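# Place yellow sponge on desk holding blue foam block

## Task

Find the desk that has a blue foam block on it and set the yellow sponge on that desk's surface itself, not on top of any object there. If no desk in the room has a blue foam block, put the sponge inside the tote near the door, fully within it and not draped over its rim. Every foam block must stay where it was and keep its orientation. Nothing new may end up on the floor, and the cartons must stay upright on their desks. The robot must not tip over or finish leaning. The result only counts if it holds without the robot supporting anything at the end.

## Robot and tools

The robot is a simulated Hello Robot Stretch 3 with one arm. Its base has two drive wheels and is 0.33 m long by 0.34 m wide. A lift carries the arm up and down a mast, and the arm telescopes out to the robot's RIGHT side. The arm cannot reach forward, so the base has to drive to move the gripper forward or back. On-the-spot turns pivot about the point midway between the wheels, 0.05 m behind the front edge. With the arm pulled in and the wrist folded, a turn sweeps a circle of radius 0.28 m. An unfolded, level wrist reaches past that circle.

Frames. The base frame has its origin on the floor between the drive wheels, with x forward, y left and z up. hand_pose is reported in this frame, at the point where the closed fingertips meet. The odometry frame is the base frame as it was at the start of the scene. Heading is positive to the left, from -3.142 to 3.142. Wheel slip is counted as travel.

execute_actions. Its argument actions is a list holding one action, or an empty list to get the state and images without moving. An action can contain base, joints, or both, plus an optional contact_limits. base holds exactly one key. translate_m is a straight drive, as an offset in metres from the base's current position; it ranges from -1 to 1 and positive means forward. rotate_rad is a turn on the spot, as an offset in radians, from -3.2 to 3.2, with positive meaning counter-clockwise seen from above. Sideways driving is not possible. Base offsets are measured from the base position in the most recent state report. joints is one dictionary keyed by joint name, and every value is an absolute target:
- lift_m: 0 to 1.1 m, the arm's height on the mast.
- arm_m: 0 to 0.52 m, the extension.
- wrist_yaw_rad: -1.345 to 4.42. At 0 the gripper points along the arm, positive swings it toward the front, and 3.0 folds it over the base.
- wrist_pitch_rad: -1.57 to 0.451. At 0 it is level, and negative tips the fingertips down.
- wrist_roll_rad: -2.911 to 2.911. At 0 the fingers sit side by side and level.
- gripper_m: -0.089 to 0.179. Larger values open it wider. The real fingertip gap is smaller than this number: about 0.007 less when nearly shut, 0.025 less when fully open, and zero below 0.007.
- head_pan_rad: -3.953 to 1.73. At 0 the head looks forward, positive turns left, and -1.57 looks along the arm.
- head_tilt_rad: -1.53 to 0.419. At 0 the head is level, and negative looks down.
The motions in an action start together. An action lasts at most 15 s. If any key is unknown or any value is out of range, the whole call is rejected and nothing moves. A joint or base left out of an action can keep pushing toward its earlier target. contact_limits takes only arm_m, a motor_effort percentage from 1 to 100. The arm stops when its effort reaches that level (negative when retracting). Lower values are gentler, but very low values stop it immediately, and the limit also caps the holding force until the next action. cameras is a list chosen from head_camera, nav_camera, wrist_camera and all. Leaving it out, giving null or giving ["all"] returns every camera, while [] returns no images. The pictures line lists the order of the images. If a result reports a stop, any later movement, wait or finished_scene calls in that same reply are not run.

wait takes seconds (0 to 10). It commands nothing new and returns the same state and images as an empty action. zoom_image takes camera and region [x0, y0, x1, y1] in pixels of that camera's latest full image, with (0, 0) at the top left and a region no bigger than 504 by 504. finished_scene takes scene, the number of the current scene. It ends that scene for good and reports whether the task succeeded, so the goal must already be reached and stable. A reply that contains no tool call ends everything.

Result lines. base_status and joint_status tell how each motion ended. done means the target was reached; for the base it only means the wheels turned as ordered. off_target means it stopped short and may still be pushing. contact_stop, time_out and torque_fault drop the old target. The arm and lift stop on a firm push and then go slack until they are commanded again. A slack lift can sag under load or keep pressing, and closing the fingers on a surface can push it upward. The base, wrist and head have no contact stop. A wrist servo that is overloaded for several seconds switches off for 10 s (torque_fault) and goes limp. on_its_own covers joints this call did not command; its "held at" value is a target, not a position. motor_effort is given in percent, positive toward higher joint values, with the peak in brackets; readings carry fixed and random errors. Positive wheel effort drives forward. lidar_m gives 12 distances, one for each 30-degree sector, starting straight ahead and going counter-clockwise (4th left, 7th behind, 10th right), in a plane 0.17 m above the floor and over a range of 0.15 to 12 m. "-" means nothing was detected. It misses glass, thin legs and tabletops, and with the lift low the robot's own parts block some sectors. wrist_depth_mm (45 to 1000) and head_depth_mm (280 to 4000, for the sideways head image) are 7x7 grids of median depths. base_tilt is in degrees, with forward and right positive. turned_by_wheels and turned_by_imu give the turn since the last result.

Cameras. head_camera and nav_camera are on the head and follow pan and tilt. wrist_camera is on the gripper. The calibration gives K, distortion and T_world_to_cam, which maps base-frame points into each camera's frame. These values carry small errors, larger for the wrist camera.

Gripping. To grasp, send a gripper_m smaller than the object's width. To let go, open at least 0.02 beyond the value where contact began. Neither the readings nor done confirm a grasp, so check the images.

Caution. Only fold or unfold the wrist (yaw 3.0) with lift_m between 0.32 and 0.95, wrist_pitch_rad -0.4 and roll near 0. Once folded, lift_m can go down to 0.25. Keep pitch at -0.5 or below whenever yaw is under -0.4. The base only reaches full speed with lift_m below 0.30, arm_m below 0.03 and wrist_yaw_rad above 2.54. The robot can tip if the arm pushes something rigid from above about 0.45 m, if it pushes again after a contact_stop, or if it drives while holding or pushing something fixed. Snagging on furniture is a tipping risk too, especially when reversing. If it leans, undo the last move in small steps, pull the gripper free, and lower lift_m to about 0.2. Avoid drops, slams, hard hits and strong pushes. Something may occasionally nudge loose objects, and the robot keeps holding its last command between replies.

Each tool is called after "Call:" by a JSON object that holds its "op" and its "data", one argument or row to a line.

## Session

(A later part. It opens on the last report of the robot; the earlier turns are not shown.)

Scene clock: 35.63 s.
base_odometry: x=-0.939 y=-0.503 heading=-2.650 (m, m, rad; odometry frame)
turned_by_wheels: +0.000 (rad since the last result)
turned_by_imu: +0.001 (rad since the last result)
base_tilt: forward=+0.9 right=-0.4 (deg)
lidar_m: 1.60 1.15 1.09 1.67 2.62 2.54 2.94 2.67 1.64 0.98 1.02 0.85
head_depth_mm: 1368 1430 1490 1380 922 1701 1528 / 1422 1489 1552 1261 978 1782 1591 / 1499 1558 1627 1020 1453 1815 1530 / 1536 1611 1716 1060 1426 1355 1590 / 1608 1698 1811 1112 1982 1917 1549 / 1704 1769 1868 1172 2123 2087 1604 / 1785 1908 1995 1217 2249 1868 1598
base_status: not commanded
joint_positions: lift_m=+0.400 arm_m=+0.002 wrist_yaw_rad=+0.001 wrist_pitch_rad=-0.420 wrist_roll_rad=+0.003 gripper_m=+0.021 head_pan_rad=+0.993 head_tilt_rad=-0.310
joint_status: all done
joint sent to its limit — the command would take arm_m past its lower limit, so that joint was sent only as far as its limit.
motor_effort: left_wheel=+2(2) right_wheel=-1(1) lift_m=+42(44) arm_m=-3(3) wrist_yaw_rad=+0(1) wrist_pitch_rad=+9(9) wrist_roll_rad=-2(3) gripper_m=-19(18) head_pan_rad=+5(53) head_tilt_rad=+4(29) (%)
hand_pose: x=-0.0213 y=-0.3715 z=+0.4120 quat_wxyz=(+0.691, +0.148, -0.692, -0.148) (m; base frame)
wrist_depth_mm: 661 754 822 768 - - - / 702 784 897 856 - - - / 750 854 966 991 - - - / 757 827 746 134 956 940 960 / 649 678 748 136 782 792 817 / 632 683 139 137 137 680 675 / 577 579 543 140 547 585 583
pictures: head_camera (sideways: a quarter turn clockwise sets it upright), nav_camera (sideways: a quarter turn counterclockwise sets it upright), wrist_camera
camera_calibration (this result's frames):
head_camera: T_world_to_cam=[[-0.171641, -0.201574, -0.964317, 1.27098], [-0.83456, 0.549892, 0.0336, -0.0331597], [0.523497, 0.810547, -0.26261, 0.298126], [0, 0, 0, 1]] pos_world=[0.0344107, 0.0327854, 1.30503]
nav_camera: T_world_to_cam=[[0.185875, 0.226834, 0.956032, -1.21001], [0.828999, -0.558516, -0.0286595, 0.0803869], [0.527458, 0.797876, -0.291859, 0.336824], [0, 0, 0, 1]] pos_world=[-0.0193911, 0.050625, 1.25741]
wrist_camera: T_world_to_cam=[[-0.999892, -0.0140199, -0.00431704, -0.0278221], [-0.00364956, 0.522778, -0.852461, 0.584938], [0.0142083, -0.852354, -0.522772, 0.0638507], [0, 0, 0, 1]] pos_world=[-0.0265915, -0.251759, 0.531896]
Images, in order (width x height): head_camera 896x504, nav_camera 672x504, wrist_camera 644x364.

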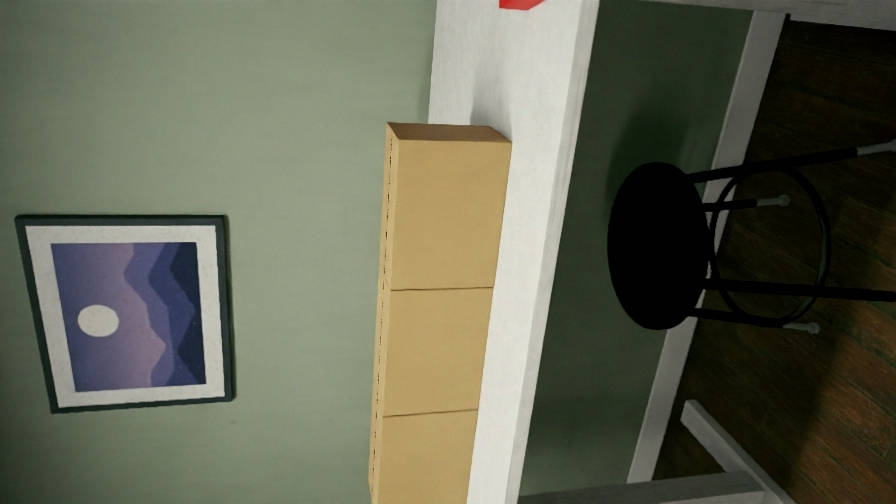

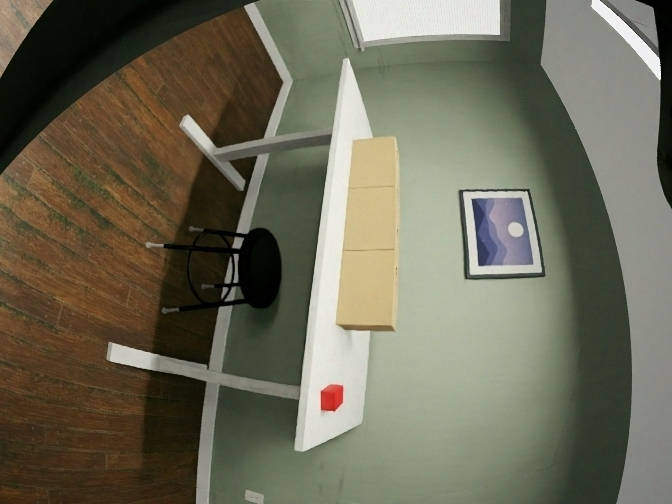

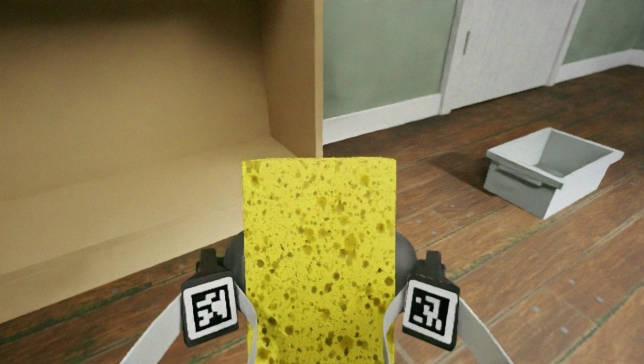

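Call:
{"op": "execute_actions", "data": {
  "actions": [
    {"joints":{"wrist_yaw_rad":3.0,"head_pan_rad":0,"head_tilt_rad":-0.5}}
  ],
  "cameras": []
}}

Call:
{"op": "execute_actions", "data": {
  "actions": [
    {"base":{"rotate_rad":1.89},"joints":{"lift_m":0.28}}
  ],
  "cameras": []
}}

Call:
{"op": "execute_actions", "data": {
  "actions": [
    {"base":{"translate_m":1.0}}
  ],
  "cameras": []
}}

Call:
{"op": "execute_actions", "data": {
  "actions": [
    {"base":{"translate_m":0.6}}
  ],
  "cameras": ["nav_camera"]
}}

Scene clock: 39.00 s.
base_odometry: x=-0.939 y=-0.503 heading=-2.650 (m, m, rad; odometry frame)
turned_by_wheels: +0.000 (rad since the last result)
turned_by_imu: +0.001 (rad since the last result)
base_tilt: forward=+1.0 right=-0.4 (deg)
lidar_m: 1.59 1.15 1.09 1.67 2.61 2.53 2.95 2.67 1.65 0.98 1.02 0.84
head_depth_mm: 1256 1324 1397 1477 1574 1605 1355 / 1406 1491 1585 1693 1818 1671 1361 / 1579 1705 1832 1973 2039 1666 1353 / 1619 1738 1907 2050 2120 1661 1357 / 1527 1626 1747 1905 2045 1663 1355 / 1445 1542 1650 1778 1917 1667 1362 / 1376 1460 1564 1677 1811 1672 1368
base_status: not commanded
joint_positions: lift_m=+0.400 arm_m=+0.002 wrist_yaw_rad=+2.997 wrist_pitch_rad=-0.420 wrist_roll_rad=+0.003 gripper_m=+0.021 head_pan_rad=+0.007 head_tilt_rad=-0.494
joint_status: all done
motor_effort: left_wheel=+2(3) right_wheel=-2(1) lift_m=+42(42) arm_m=-3(3) wrist_yaw_rad=+2(0) wrist_pitch_rad=+9(9) wrist_roll_rad=-2(2) gripper_m=-18(18) head_pan_rad=-5(52) head_tilt_rad=-2(14) (%)
hand_pose: x=+0.0111 y=+0.0745 z=+0.4120 quat_wxyz=(+0.197, +0.701, +0.097, +0.678) (m; base frame)
wrist_depth_mm: - - - - - - - / - - - - - - - / - - - - - - - / 998 - 136 134 976 - 951 / 801 808 137 136 765 808 779 / 681 674 140 138 137 675 679 / 583 580 142 140 543 571 575
pictures: none
No camera images: the call's "cameras" was empty. Leave "cameras" out to get every camera's image.

Scene clock: 42.00 s.
base_odometry: x=-0.939 y=-0.503 heading=-0.760 (m, m, rad; odometry frame)
turned_by_wheels: +1.890 (rad since the last result)
turned_by_imu: +1.887 (rad since the last result)
base_tilt: forward=+1.0 right=-0.4 (deg)
lidar_m: 2.61 2.16 2.54 2.67 2.09 0.98 1.08 0.84 1.36 1.15 1.08 1.67
head_depth_mm: 2456 2649 2818 2842 2130 1654 1353 / 2390 2599 2816 3015 2153 1651 1352 / 2354 2537 2784 2903 2147 1670 1353 / 2293 2478 2679 2847 2161 1666 1356 / 2243 2387 2607 2778 2138 1683 1358 / 2204 2361 2538 2719 2158 1672 1361 / 2150 2278 2095 2619 2174 1681 1369
base_status: done
joint_positions: lift_m=+0.280 arm_m=+0.002 wrist_yaw_rad=+2.998 wrist_pitch_rad=-0.420 wrist_roll_rad=+0.003 gripper_m=+0.021 head_pan_rad=+0.007 head_tilt_rad=-0.494
joint_status: all done
motor_effort: left_wheel=-5(13) right_wheel=+2(8) lift_m=+31(39) arm_m=-3(3) wrist_yaw_rad=+2(2) wrist_pitch_rad=+9(9) wrist_roll_rad=-2(2) gripper_m=-18(19) head_pan_rad=-4(4) head_tilt_rad=-2(3) (%)
hand_pose: x=+0.0109 y=+0.0745 z=+0.2925 quat_wxyz=(+0.197, +0.701, +0.097, +0.678) (m; base frame)
wrist_depth_mm: - - - - - - - / - - - - - - - / 991 - - - - - - / 773 - 137 134 748 806 778 / 630 631 138 136 602 633 622 / 521 527 139 137 138 521 515 / 460 - - 140 422 450 442
pictures: none
No camera images: the call's "cameras" was empty. Leave "cameras" out to get every camera's image.

Scene clock: 47.10 s.
base_odometry: x=-0.214 y=-1.192 heading=-0.760 (m, m, rad; odometry frame)
turned_by_wheels: +0.000 (rad since the last result)
turned_by_imu: +0.009 (rad since the last result)
base_tilt: forward=+0.9 right=-0.4 (deg)
lidar_m: 1.63 1.22 1.95 2.91 3.33 2.38 1.78 2.12 0.84 0.99 0.94 1.67
head_depth_mm: 1511 1631 1790 1971 2093 1650 1347 / 1477 1600 1726 1911 2053 1659 1344 / 1433 1555 1683 1868 1986 1652 1350 / 1413 1520 1650 1804 1959 1659 1347 / 1386 1488 1626 1766 1924 1662 1357 / 1354 1454 1578 1709 1870 1659 1359 / 1329 1425 1540 1666 1809 1671 1370
base_status: done
joint_positions: lift_m=+0.280 arm_m=+0.002 wrist_yaw_rad=+2.998 wrist_pitch_rad=-0.420 wrist_roll_rad=+0.003 gripper_m=+0.021 head_pan_rad=+0.007 head_tilt_rad=-0.495
joint_status: not commanded
motor_effort: left_wheel=-5(12) right_wheel=+2(7) lift_m=+31(30) arm_m=-3(3) wrist_yaw_rad=+2(2) wrist_pitch_rad=+9(9) wrist_roll_rad=-2(2) gripper_m=-18(18) head_pan_rad=-4(4) head_tilt_rad=-2(2) (%)
hand_pose: x=+0.0109 y=+0.0745 z=+0.2925 quat_wxyz=(+0.197, +0.701, +0.097, +0.678) (m; base frame)
wrist_depth_mm: - - - - - - - / - - - - - - - / - - - - - - - / 770 - 136 133 747 793 786 / 632 612 138 136 589 633 630 / 520 523 139 138 137 520 526 / 456 - - 140 423 446 446
pictures: none
No camera images: the call's "cameras" was empty. Leave "cameras" out to get every camera's image.

Scene clock: 50.73 s.
base_odometry: x=+0.221 y=-1.605 heading=-0.760 (m, m, rad; odometry frame)
turned_by_wheels: +0.000 (rad since the last result)
turned_by_imu: +0.006 (rad since the last result)
base_tilt: forward=+1.0 right=-0.4 (deg)
lidar_m: 1.04 1.05 0.74 1.78 3.02 3.03 2.37 1.18 1.44 0.83 1.28 1.18
head_depth_mm: 952 1032 1118 1220 1384 1512 1352 / 925 1005 1089 1182 1338 1496 1353 / 908 977 1065 1144 1292 1450 1354 / 879 953 1033 1117 1254 1394 1357 / 869 933 1018 1104 1217 1351 1357 / 853 918 990 1077 1180 1306 1354 / 837 899 970 1046 1149 1263 1341
base_status: done
joint_positions: lift_m=+0.280 arm_m=+0.002 wrist_yaw_rad=+2.998 wrist_pitch_rad=-0.420 wrist_roll_rad=+0.003 gripper_m=+0.021 head_pan_rad=+0.007 head_tilt_rad=-0.495
joint_status: not commanded
motor_effort: left_wheel=-5(12) right_wheel=+2(7) lift_m=+30(31) arm_m=-3(3) wrist_yaw_rad=+2(1) wrist_pitch_rad=+9(9) wrist_roll_rad=-2(2) gripper_m=-19(18) head_pan_rad=-5(4) head_tilt_rad=-2(2) (%)
hand_pose: x=+0.0109 y=+0.0745 z=+0.2925 quat_wxyz=(+0.197, +0.701, +0.097, +0.678) (m; base frame)
wrist_depth_mm: - - - - - - 913 / - - - - - 702 938 / - - - - - 848 951 / 781 - 136 134 718 761 799 / 631 631 137 136 603 640 614 / 519 524 138 138 136 534 525 / 465 - - 140 422 446 448
pictures: nav_camera (sideways: a quarter turn counterclockwise sets it upright)
camera_calibration (this result's frames):
nav_camera: T_world_to_cam=[[0.462598, -0.0285687, 0.886108, -1.12044], [-0.0130385, -0.999592, -0.0254207, 0.0813003], [0.886473, 0.000206063, -0.462781, 0.557064], [0, 0, 0, 1]] pos_world=[0.0255509, 0.0491428, 1.2527]
Images, in order (width x height): nav_camera 672x504.

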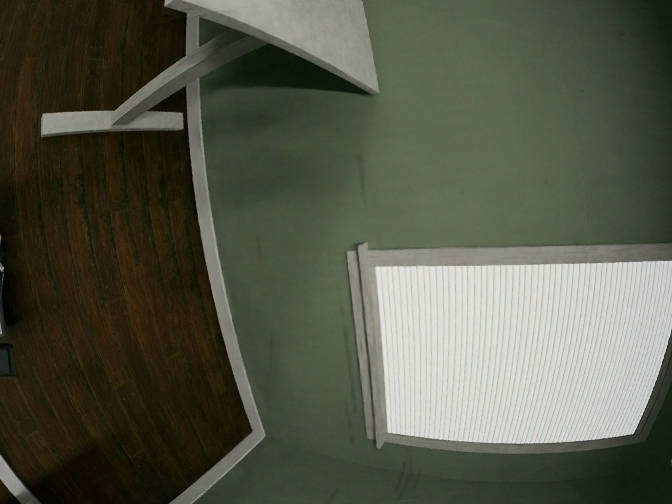

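Call:
{"op": "execute_actions", "data": {
  "actions": [
    {"base":{"translate_m":0.65},"joints":{"head_pan_rad":1.7,"head_tilt_rad":-0.35}}
  ],
  "cameras": ["nav_camera","head_camera"]
}}

Scene clock: 55.33 s.
base_odometry: x=+0.692 y=-2.053 heading=-0.760 (m, m, rad; odometry frame)
turned_by_wheels: +0.000 (rad since the last result)
turned_by_imu: +0.006 (rad since the last result)
base_tilt: forward=+0.9 right=-0.3 (deg)
lidar_m: 0.41 0.41 0.49 0.58 0.58 3.74 3.01 1.72 1.12 1.14 0.75 0.46
head_depth_mm: 893 906 924 937 720 592 1002 / 1176 1207 1242 1121 722 567 1366 / 1742 1793 1866 1176 725 569 1511 / 3122 3251 3433 1173 726 546 1467 / 3177 3320 3476 1184 727 547 686 / 3124 3303 3460 1063 729 550 1511 / 3063 3223 3345 717 720 551 -
base_status: done
joint_positions: lift_m=+0.280 arm_m=+0.002 wrist_yaw_rad=+2.998 wrist_pitch_rad=-0.420 wrist_roll_rad=+0.003 gripper_m=+0.021 head_pan_rad=+1.693 head_tilt_rad=-0.359
joint_status: all done
motor_effort: left_wheel=-5(12) right_wheel=+2(6) lift_m=+31(31) arm_m=-3(3) wrist_yaw_rad=+2(1) wrist_pitch_rad=+9(9) wrist_roll_rad=-2(2) gripper_m=-19(19) head_pan_rad=+5(53) head_tilt_rad=+4(17) (%)
hand_pose: x=+0.0109 y=+0.0745 z=+0.2925 quat_wxyz=(+0.197, +0.701, +0.097, +0.678) (m; base frame)
wrist_depth_mm: - - - - 662 482 369 / - - - - 694 488 378 / - - 923 - 746 512 392 / 772 - 136 133 664 528 406 / 595 634 137 136 600 530 415 / 520 515 139 138 137 512 413 / 464 - - 141 421 443 428
pictures: head_camera (sideways: a quarter turn clockwise sets it upright), nav_camera (sideways: a quarter turn counterclockwise sets it upright)
camera_calibration (this result's frames):
head_camera: T_world_to_cam=[[0.00431946, -0.311527, -0.950227, 1.2515], [-0.992757, -0.115424, 0.0333284, -0.031839], [-0.120062, 0.943201, -0.309769, 0.36343], [0, 0, 0, 1]] pos_world=[0.00661991, 0.0434143, 1.30285]
nav_camera: T_world_to_cam=[[-0.00965236, 0.339577, 0.940529, -1.18857], [0.994028, 0.105499, -0.027889, 0.0783754], [-0.108695, 0.934643, -0.338568, 0.401493], [0, 0, 0, 1]] pos_world=[-0.0457393, 0.0200903, 1.256]
Images, in order (width x height): head_camera 896x504, nav_camera 672x504.

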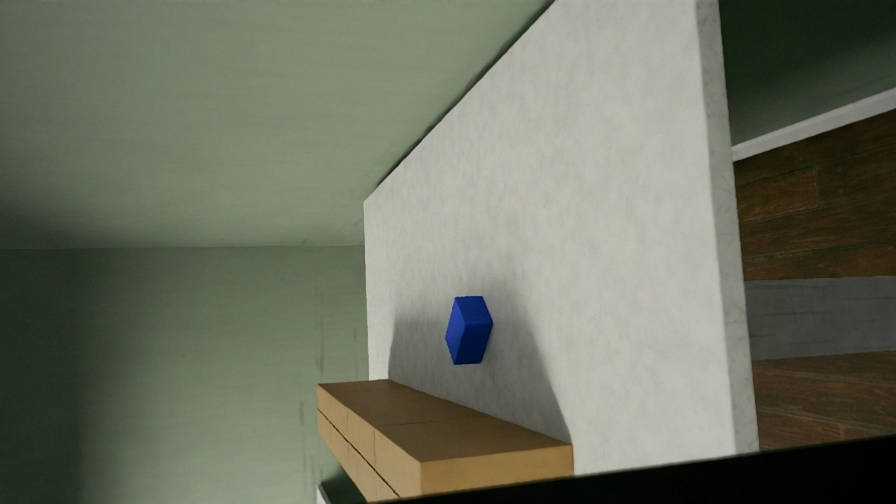

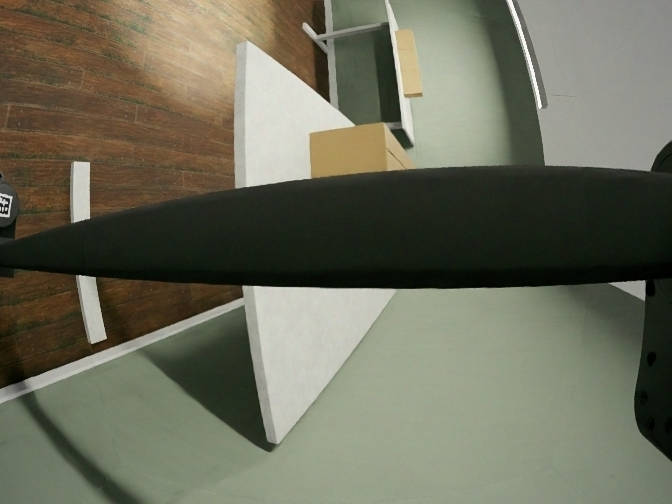

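Call:
{"op": "execute_actions", "data": {
  "actions": [
    {"base":{"rotate_rad":-2.93},"joints":{"head_pan_rad":-1.57,"head_tilt_rad":-0.7}}
  ],
  "cameras": []
}}

Call:
{"op": "execute_actions", "data": {
  "actions": [
    {"joints":{"lift_m":0.93}}
  ],
  "cameras": []
}}

Call:
{"op": "execute_actions", "data": {
  "actions": [
    {"joints":{"wrist_yaw_rad":1.3}}
  ],
  "cameras": []
}}

Call:
{"op": "execute_actions", "data": {
  "actions": [
    {"joints":{"lift_m":1.1}}
  ],
  "cameras": []
}}

Call:
{"op": "execute_actions", "data": {
  "actions": [
    {"joints":{"wrist_yaw_rad":0,"arm_m":0.3}}
  ]
}}

Scene clock: 59.57 s.
base_odometry: x=+0.692 y=-2.053 heading=+2.593 (m, m, rad; odometry frame)
turned_by_wheels: -2.930 (rad since the last result)
turned_by_imu: -2.923 (rad since the last result)
base_tilt: forward=+1.0 right=-0.4 (deg)
lidar_m: 3.00 1.12 1.18 1.14 0.58 0.42 0.41 0.43 0.58 0.58 3.27 3.18
head_depth_mm: 1213 1144 771 588 1252 1256 1160 / 1784 1203 772 590 1651 1408 1181 / 3038 1209 773 590 1718 1415 1187 / 3088 1214 776 592 782 972 1161 / 3021 1120 780 594 1712 1420 1185 / 2986 689 720 595 1734 1423 1180 / 3026 676 713 595 1729 1428 1210
base_status: done
joint_positions: lift_m=+0.280 arm_m=+0.002 wrist_yaw_rad=+2.998 wrist_pitch_rad=-0.420 wrist_roll_rad=+0.003 gripper_m=+0.021 head_pan_rad=-1.563 head_tilt_rad=-0.692
joint_status: all done
motor_effort: left_wheel=+4(17) right_wheel=-2(6) lift_m=+30(31) arm_m=-3(3) wrist_yaw_rad=+2(2) wrist_pitch_rad=+9(9) wrist_roll_rad=-2(2) gripper_m=-18(18) head_pan_rad=-5(53) head_tilt_rad=-3(22) (%)
hand_pose: x=+0.0109 y=+0.0745 z=+0.2925 quat_wxyz=(+0.197, +0.701, +0.097, +0.678) (m; base frame)
wrist_depth_mm: 597 - - - - - - / 625 - - - - - - / 624 - - - - - 958 / 605 - 136 134 744 776 790 / 571 627 138 136 601 632 617 / 502 520 139 138 137 526 524 / 458 - - 141 421 450 443
pictures: none
No camera images: the call's "cameras" was empty. Leave "cameras" out to get every camera's image.

Scene clock: 66.30 s.
base_odometry: x=+0.692 y=-2.053 heading=+2.593 (m, m, rad; odometry frame)
turned_by_wheels: +0.000 (rad since the last result)
turned_by_imu: +0.002 (rad since the last result)
base_tilt: forward=+0.9 right=-0.3 (deg)
lidar_m: 3.00 1.12 1.18 1.14 0.58 0.42 0.41 0.43 0.59 0.58 3.28 3.18
head_depth_mm: 1208 1139 771 590 1245 - 1156 / 1792 1200 771 589 1693 - 1153 / 3027 1212 773 591 1729 - - / 3092 1212 775 592 784 - - / 3001 1127 778 594 1758 - 1145 / 2943 687 722 595 1709 1462 1160 / 2983 676 711 596 1720 1422 1218
base_status: not commanded
joint_positions: lift_m=+0.930 arm_m=+0.002 wrist_yaw_rad=+2.998 wrist_pitch_rad=-0.420 wrist_roll_rad=+0.003 gripper_m=+0.021 head_pan_rad=-1.563 head_tilt_rad=-0.692
joint_status: all done
motor_effort: left_wheel=+4(4) right_wheel=-2(2) lift_m=+42(44) arm_m=-3(3) wrist_yaw_rad=+1(2) wrist_pitch_rad=+9(9) wrist_roll_rad=-2(2) gripper_m=-18(18) head_pan_rad=-4(5) head_tilt_rad=-3(3) (%)
hand_pose: x=+0.0109 y=+0.0745 z=+0.9421 quat_wxyz=(+0.197, +0.701, +0.097, +0.678) (m; base frame)
wrist_depth_mm: 580 - - - - - - / 610 - - - - - - / 585 - - - - - - / 605 - 136 134 - - - / 608 823 138 136 - - - / 596 876 139 138 137 - - / 583 852 142 140 - - -
pictures: none
No camera images: the call's "cameras" was empty. Leave "cameras" out to get every camera's image.

Scene clock: 68.17 s.
base_odometry: x=+0.692 y=-2.053 heading=+2.593 (m, m, rad; odometry frame)
turned_by_wheels: +0.000 (rad since the last result)
turned_by_imu: +0.001 (rad since the last result)
base_tilt: forward=+1.0 right=-0.3 (deg)
lidar_m: 2.99 1.12 1.19 1.14 0.58 0.42 0.41 0.43 0.59 0.58 3.28 3.19
head_depth_mm: 1212 1141 771 589 1249 - 1157 / 1788 1201 772 591 1724 - - / 2998 1204 776 592 1761 - - / 3095 1215 778 593 783 945 - / 3007 1121 776 595 1716 1434 - / 2986 689 722 594 1716 - - / 3065 675 709 596 1724 - -
base_status: not commanded
joint_positions: lift_m=+0.930 arm_m=+0.002 wrist_yaw_rad=+1.303 wrist_pitch_rad=-0.420 wrist_roll_rad=+0.003 gripper_m=+0.021 head_pan_rad=-1.563 head_tilt_rad=-0.692
joint_status: all done
motor_effort: left_wheel=+4(4) right_wheel=-2(2) lift_m=+42(41) arm_m=-3(3) wrist_yaw_rad=-3(5) wrist_pitch_rad=+9(9) wrist_roll_rad=-2(2) gripper_m=-18(18) head_pan_rad=-4(5) head_tilt_rad=-3(3) (%)
hand_pose: x=+0.1948 y=-0.2068 z=+0.9421 quat_wxyz=(+0.639, +0.537, -0.461, +0.301) (m; base frame)
wrist_depth_mm: - - - - - - - / - - - - - - - / - - - - - - 294 / - - - 134 - - - / - - - 136 - - - / - - 139 138 137 - - / - - - 141 - - -
pictures: none
No camera images: the call's "cameras" was empty. Leave "cameras" out to get every camera's image.

Scene clock: 70.53 s.
base_odometry: x=+0.692 y=-2.053 heading=+2.593 (m, m, rad; odometry frame)
turned_by_wheels: +0.000 (rad since the last result)
turned_by_imu: +0.001 (rad since the last result)
base_tilt: forward=+0.9 right=-0.3 (deg)
lidar_m: 3.00 1.12 1.19 1.15 0.58 0.42 0.41 0.43 0.59 0.58 3.29 3.16
head_depth_mm: - - - - 1248 1257 1161 / - - - - 1608 1411 1179 / - - - - 1616 1410 1183 / 3135 1213 820 - - 1029 1160 / 2955 1130 779 - - 1370 1174 / 2965 688 724 - - 1386 1190 / 3047 674 - - - 1419 1214
base_status: not commanded
joint_positions: lift_m=+1.100 arm_m=+0.002 wrist_yaw_rad=+1.303 wrist_pitch_rad=-0.419 wrist_roll_rad=+0.003 gripper_m=+0.021 head_pan_rad=-1.563 head_tilt_rad=-0.692
joint_status: all done
motor_effort: left_wheel=+4(4) right_wheel=-2(2) lift_m=+42(42) arm_m=-3(3) wrist_yaw_rad=-3(3) wrist_pitch_rad=+9(9) wrist_roll_rad=-2(2) gripper_m=-19(19) head_pan_rad=-4(4) head_tilt_rad=-3(3) (%)
hand_pose: x=+0.1948 y=-0.2068 z=+1.1121 quat_wxyz=(+0.639, +0.537, -0.461, +0.301) (m; base frame)
wrist_depth_mm: - - - - - - - / - - - - - - - / - - - - - - - / - - - 134 - - - / - - - 136 - 437 426 / - - 139 138 137 - 351 / - - - 140 - - 316
pictures: none
No camera images: the call's "cameras" was empty. Leave "cameras" out to get every camera's image.

Scene clock: 73.93 s.
base_odometry: x=+0.692 y=-2.053 heading=+2.593 (m, m, rad; odometry frame)
turned_by_wheels: +0.000 (rad since the last result)
turned_by_imu: +0.001 (rad since the last result)
base_tilt: forward=+0.9 right=-0.4 (deg)
lidar_m: 3.00 1.12 1.19 1.14 0.58 0.42 0.41 0.43 0.59 0.58 3.29 3.16
head_depth_mm: 1206 1142 770 588 1247 1257 1160 / - 1160 770 590 1648 1416 1181 / - 1114 774 591 1702 1418 1182 / 3106 594 776 593 784 968 1161 / 3028 1129 778 594 1712 1420 1185 / 2971 688 722 595 1708 1418 1182 / 3047 678 710 595 1723 1420 1213
base_status: not commanded
joint_positions: lift_m=+1.100 arm_m=+0.300 wrist_yaw_rad=+0.002 wrist_pitch_rad=-0.419 wrist_roll_rad=+0.003 gripper_m=+0.021 head_pan_rad=-1.563 head_tilt_rad=-0.692
joint_status: all done
motor_effort: left_wheel=+4(4) right_wheel=-2(2) lift_m=+41(41) arm_m=+6(5) wrist_yaw_rad=-1(4) wrist_pitch_rad=+9(9) wrist_roll_rad=-2(2) gripper_m=-18(19) head_pan_rad=-4(4) head_tilt_rad=-3(3) (%)
hand_pose: x=-0.0212 y=-0.6688 z=+1.1121 quat_wxyz=(+0.691, +0.148, -0.692, -0.147) (m; base frame)
wrist_depth_mm: - - 848 - - 714 475 / - 359 592 - - 706 482 / 243 290 593 680 712 686 489 / 212 291 410 135 510 531 486 / 227 294 411 136 404 424 423 / 254 291 140 138 137 355 353 / 287 291 285 140 286 303 303
pictures: head_camera (sideways: a quarter turn clockwise sets it upright), nav_camera (sideways: a quarter turn counterclockwise sets it upright), wrist_camera
camera_calibration (this result's frames):
head_camera: T_world_to_cam=[[0.0290657, 0.60329, -0.796992, 1.05148], [0.999524, -0.00927446, 0.0294315, -0.0389049], [0.010364, -0.797468, -0.603273, 0.744544], [0, 0, 0, 1]] pos_world=[0.000608024, -0.0409556, 1.28833]
nav_camera: T_world_to_cam=[[-0.027008, -0.627037, 0.778521, -0.977173], [-0.999635, 0.016955, -0.0210228, 0.081587], [-0.0000177683, -0.778805, -0.627267, 0.776473], [0, 0, 0, 1]] pos_world=[0.0551796, -0.00938626, 1.24952]
wrist_camera: T_world_to_cam=[[-0.999885, -0.0146054, -0.00400532, -0.0296051], [-0.00421359, 0.522315, -0.852742, 1.33717], [0.0145466, -0.852627, -0.522317, 0.175793], [0, 0, 0, 1]] pos_world=[-0.0265246, -0.548969, 1.23196]
Images, in order (width x height): head_camera 896x504, nav_camera 672x504, wrist_camera 644x364.

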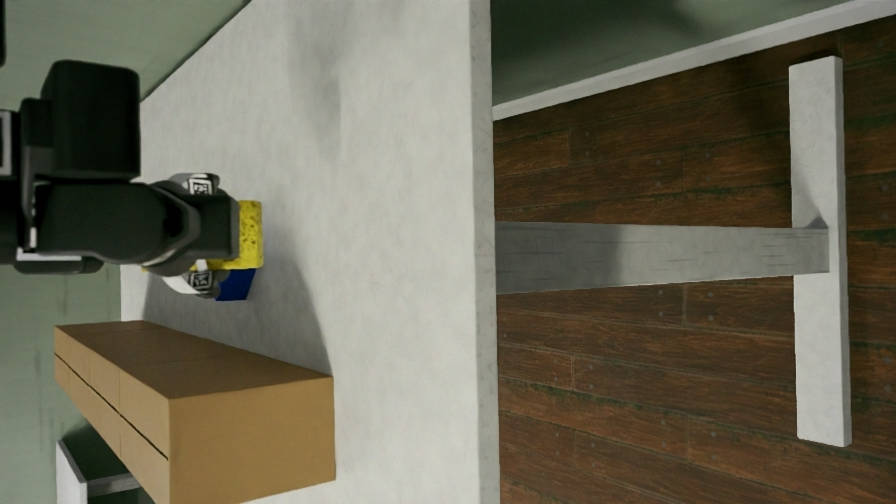

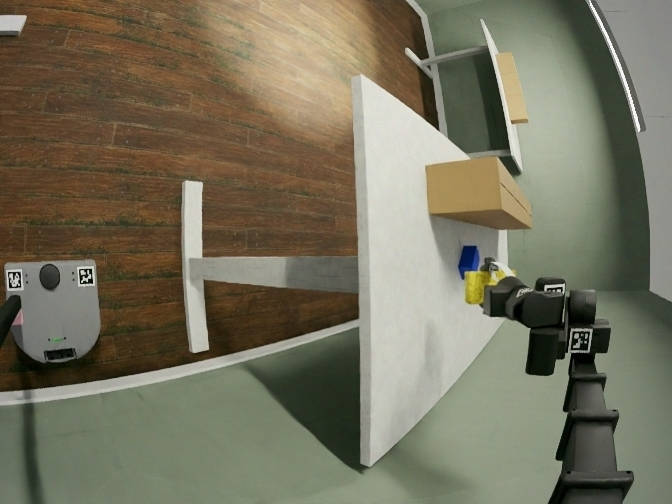

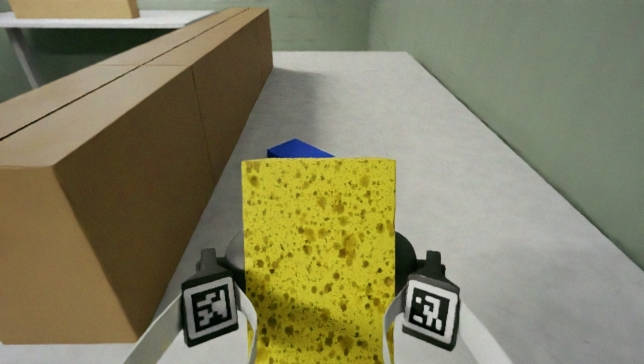

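Call:
{"op": "execute_actions", "data": {
  "actions": [
    {"joints":{"wrist_pitch_rad":-1.1,"arm_m":0.42}}
  ],
  "cameras": ["head_camera"]
}}

Scene clock: 76.60 s.
base_odometry: x=+0.692 y=-2.053 heading=+2.593 (m, m, rad; odometry frame)
turned_by_wheels: +0.000 (rad since the last result)
turned_by_imu: +0.001 (rad since the last result)
base_tilt: forward=+0.9 right=-0.4 (deg)
lidar_m: 2.99 1.12 1.19 1.14 0.58 0.42 0.41 0.43 0.58 0.58 3.28 3.16
head_depth_mm: 1213 1142 769 591 1250 1263 1157 / 1630 1198 771 590 1658 1418 1183 / - 1211 736 592 1720 1415 1183 / 3126 - 662 592 785 970 1160 / 2991 1128 778 594 1718 1421 1183 / 2970 687 722 594 1715 1425 1182 / 3010 674 710 596 1724 1425 1209
base_status: not commanded
joint_positions: lift_m=+1.100 arm_m=+0.420 wrist_yaw_rad=+0.002 wrist_pitch_rad=-1.103 wrist_roll_rad=+0.003 gripper_m=+0.021 head_pan_rad=-1.563 head_tilt_rad=-0.692
joint_status: all done
motor_effort: left_wheel=+4(4) right_wheel=-2(2) lift_m=+42(41) arm_m=+5(7) wrist_yaw_rad=-2(1) wrist_pitch_rad=+1(8) wrist_roll_rad=-1(2) gripper_m=-19(18) head_pan_rad=-4(4) head_tilt_rad=-3(3) (%)
hand_pose: x=-0.0215 y=-0.6586 z=+0.9989 quat_wxyz=(+0.602, +0.371, -0.602, -0.371) (m; base frame)
wrist_depth_mm: 204 261 264 268 266 267 267 / 202 251 249 249 249 248 248 / 202 236 234 236 236 236 237 / 220 223 220 133 223 224 225 / 212 212 210 136 210 213 212 / 203 203 139 138 138 202 202 / 193 193 190 140 190 192 194
pictures: head_camera (sideways: a quarter turn clockwise sets it upright)
camera_calibration (this result's frames):
head_camera: T_world_to_cam=[[0.0290664, 0.60329, -0.796992, 1.05148], [0.999524, -0.00927565, 0.0294315, -0.0389049], [0.0103631, -0.797468, -0.603273, 0.744544], [0, 0, 0, 1]] pos_world=[0.000607976, -0.0409555, 1.28833]
Images, in order (width x height): head_camera 896x504.

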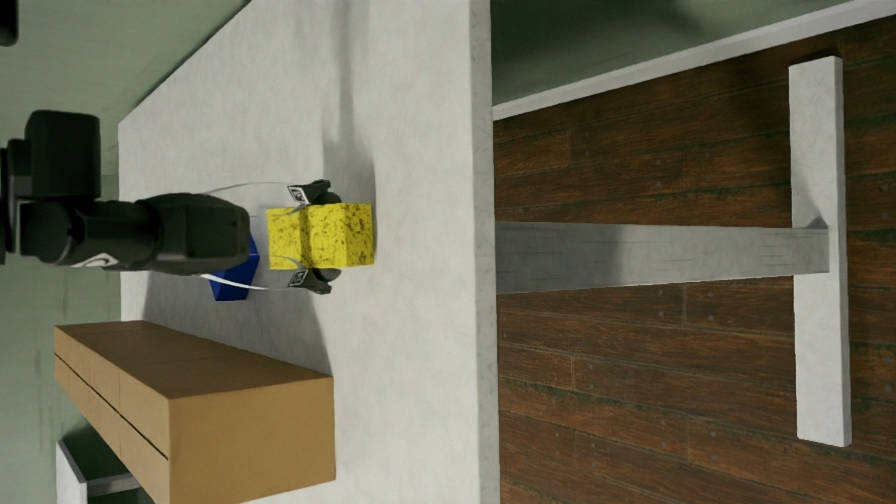

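Corner is nearly touching; release here, then swing up.

Call:
{"op": "execute_actions", "data": {
  "actions": [
    {"joints":{"gripper_m":0.14}}
  ],
  "cameras": []
}}

Call:
{"op": "execute_actions", "data": {
  "actions": [
    {"joints":{"wrist_pitch_rad":-0.4,"arm_m":0.2}}
  ],
  "cameras": ["wrist_camera"]
}}

Scene clock: 78.77 s.
base_odometry: x=+0.692 y=-2.053 heading=+2.593 (m, m, rad; odometry frame)
turned_by_wheels: +0.000 (rad since the last result)
turned_by_imu: +0.001 (rad since the last result)
base_tilt: forward=+0.9 right=-0.3 (deg)
lidar_m: 3.00 1.12 1.18 1.14 0.58 0.42 0.41 0.43 0.59 0.58 3.27 3.19
head_depth_mm: 1213 1148 769 588 1255 1262 1158 / 1636 1201 772 590 1662 1410 1183 / - 1207 737 592 1706 1419 1182 / 3093 - 708 592 785 971 1164 / 3000 1129 779 594 1712 1427 1177 / 2977 688 721 594 1714 1418 1186 / 3020 675 711 595 1724 1417 1218
base_status: not commanded
joint_positions: lift_m=+1.100 arm_m=+0.420 wrist_yaw_rad=+0.002 wrist_pitch_rad=-1.103 wrist_roll_rad=+0.003 gripper_m=+0.140 head_pan_rad=-1.563 head_tilt_rad=-0.692
joint_status: all done
motor_effort: left_wheel=+4(4) right_wheel=-2(2) lift_m=+42(42) arm_m=+5(5) wrist_yaw_rad=-1(1) wrist_pitch_rad=+1(1) wrist_roll_rad=-2(1) gripper_m=+1(90) head_pan_rad=-4(4) head_tilt_rad=-3(3) (%)
hand_pose: x=-0.0215 y=-0.6586 z=+0.9989 quat_wxyz=(+0.602, +0.371, -0.602, -0.371) (m; base frame)
wrist_depth_mm: 203 261 265 266 265 267 266 / 202 252 251 251 250 249 253 / 201 236 238 237 236 238 235 / 221 225 224 176 226 224 225 / 213 214 212 167 213 212 212 / 202 - 203 160 202 - 202 / 194 192 193 152 193 - 194
pictures: none
No camera images: the call's "cameras" was empty. Leave "cameras" out to get every camera's image.

Scene clock: 81.63 s.
base_odometry: x=+0.692 y=-2.053 heading=+2.593 (m, m, rad; odometry frame)
turned_by_wheels: +0.000 (rad since the last result)
turned_by_imu: +0.001 (rad since the last result)
base_tilt: forward=+1.0 right=-0.3 (deg)
lidar_m: 3.00 1.12 1.19 1.14 0.58 0.42 0.41 0.43 0.59 0.58 3.30 3.18
head_depth_mm: 1144 1053 772 590 1255 1256 1156 / - 1040 771 590 1646 1415 1187 / - - 737 593 1706 1410 1183 / - 1317 703 593 783 974 1157 / 2992 1167 779 595 1729 1418 1187 / 3027 688 722 595 1724 1413 1183 / 3005 675 714 596 1723 1425 1214
base_status: not commanded
joint_positions: lift_m=+1.100 arm_m=+0.200 wrist_yaw_rad=+0.002 wrist_pitch_rad=-0.419 wrist_roll_rad=+0.003 gripper_m=+0.140 head_pan_rad=-1.563 head_tilt_rad=-0.692
joint_status: all done
motor_effort: left_wheel=+4(4) right_wheel=-2(2) lift_m=+42(42) arm_m=-3(5) wrist_yaw_rad=-1(1) wrist_pitch_rad=+9(8) wrist_roll_rad=-2(2) gripper_m=+0(1) head_pan_rad=-4(4) head_tilt_rad=-3(3) (%)
hand_pose: x=-0.0212 y=-0.5696 z=+1.1122 quat_wxyz=(+0.691, +0.148, -0.692, -0.147) (m; base frame)
wrist_depth_mm: - - 865 - - 724 482 / - 364 595 - - 722 481 / 294 304 600 650 709 705 485 / 328 329 506 525 531 527 481 / 398 360 421 421 427 432 422 / 351 - 354 305 353 - 354 / 312 293 302 272 300 - 308
pictures: wrist_camera
camera_calibration (this result's frames):
wrist_camera: T_world_to_cam=[[-0.999888, -0.014441, -0.0040009, -0.0281041], [-0.00412653, 0.522023, -0.852921, 1.28544], [0.0144056, -0.852809, -0.522024, 0.259994], [0, 0, 0, 1]] pos_world=[-0.0265419, -0.449712, 1.23199]
Images, in order (width x height): wrist_camera 644x364.

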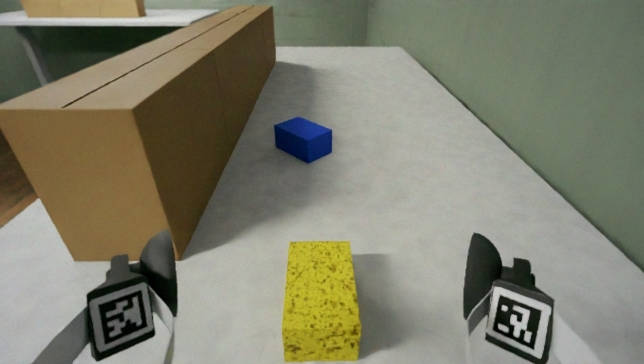

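Call:
{"op": "finished_scene", "data": {
  "scene": 1
}}

The scene is finished: the task was done.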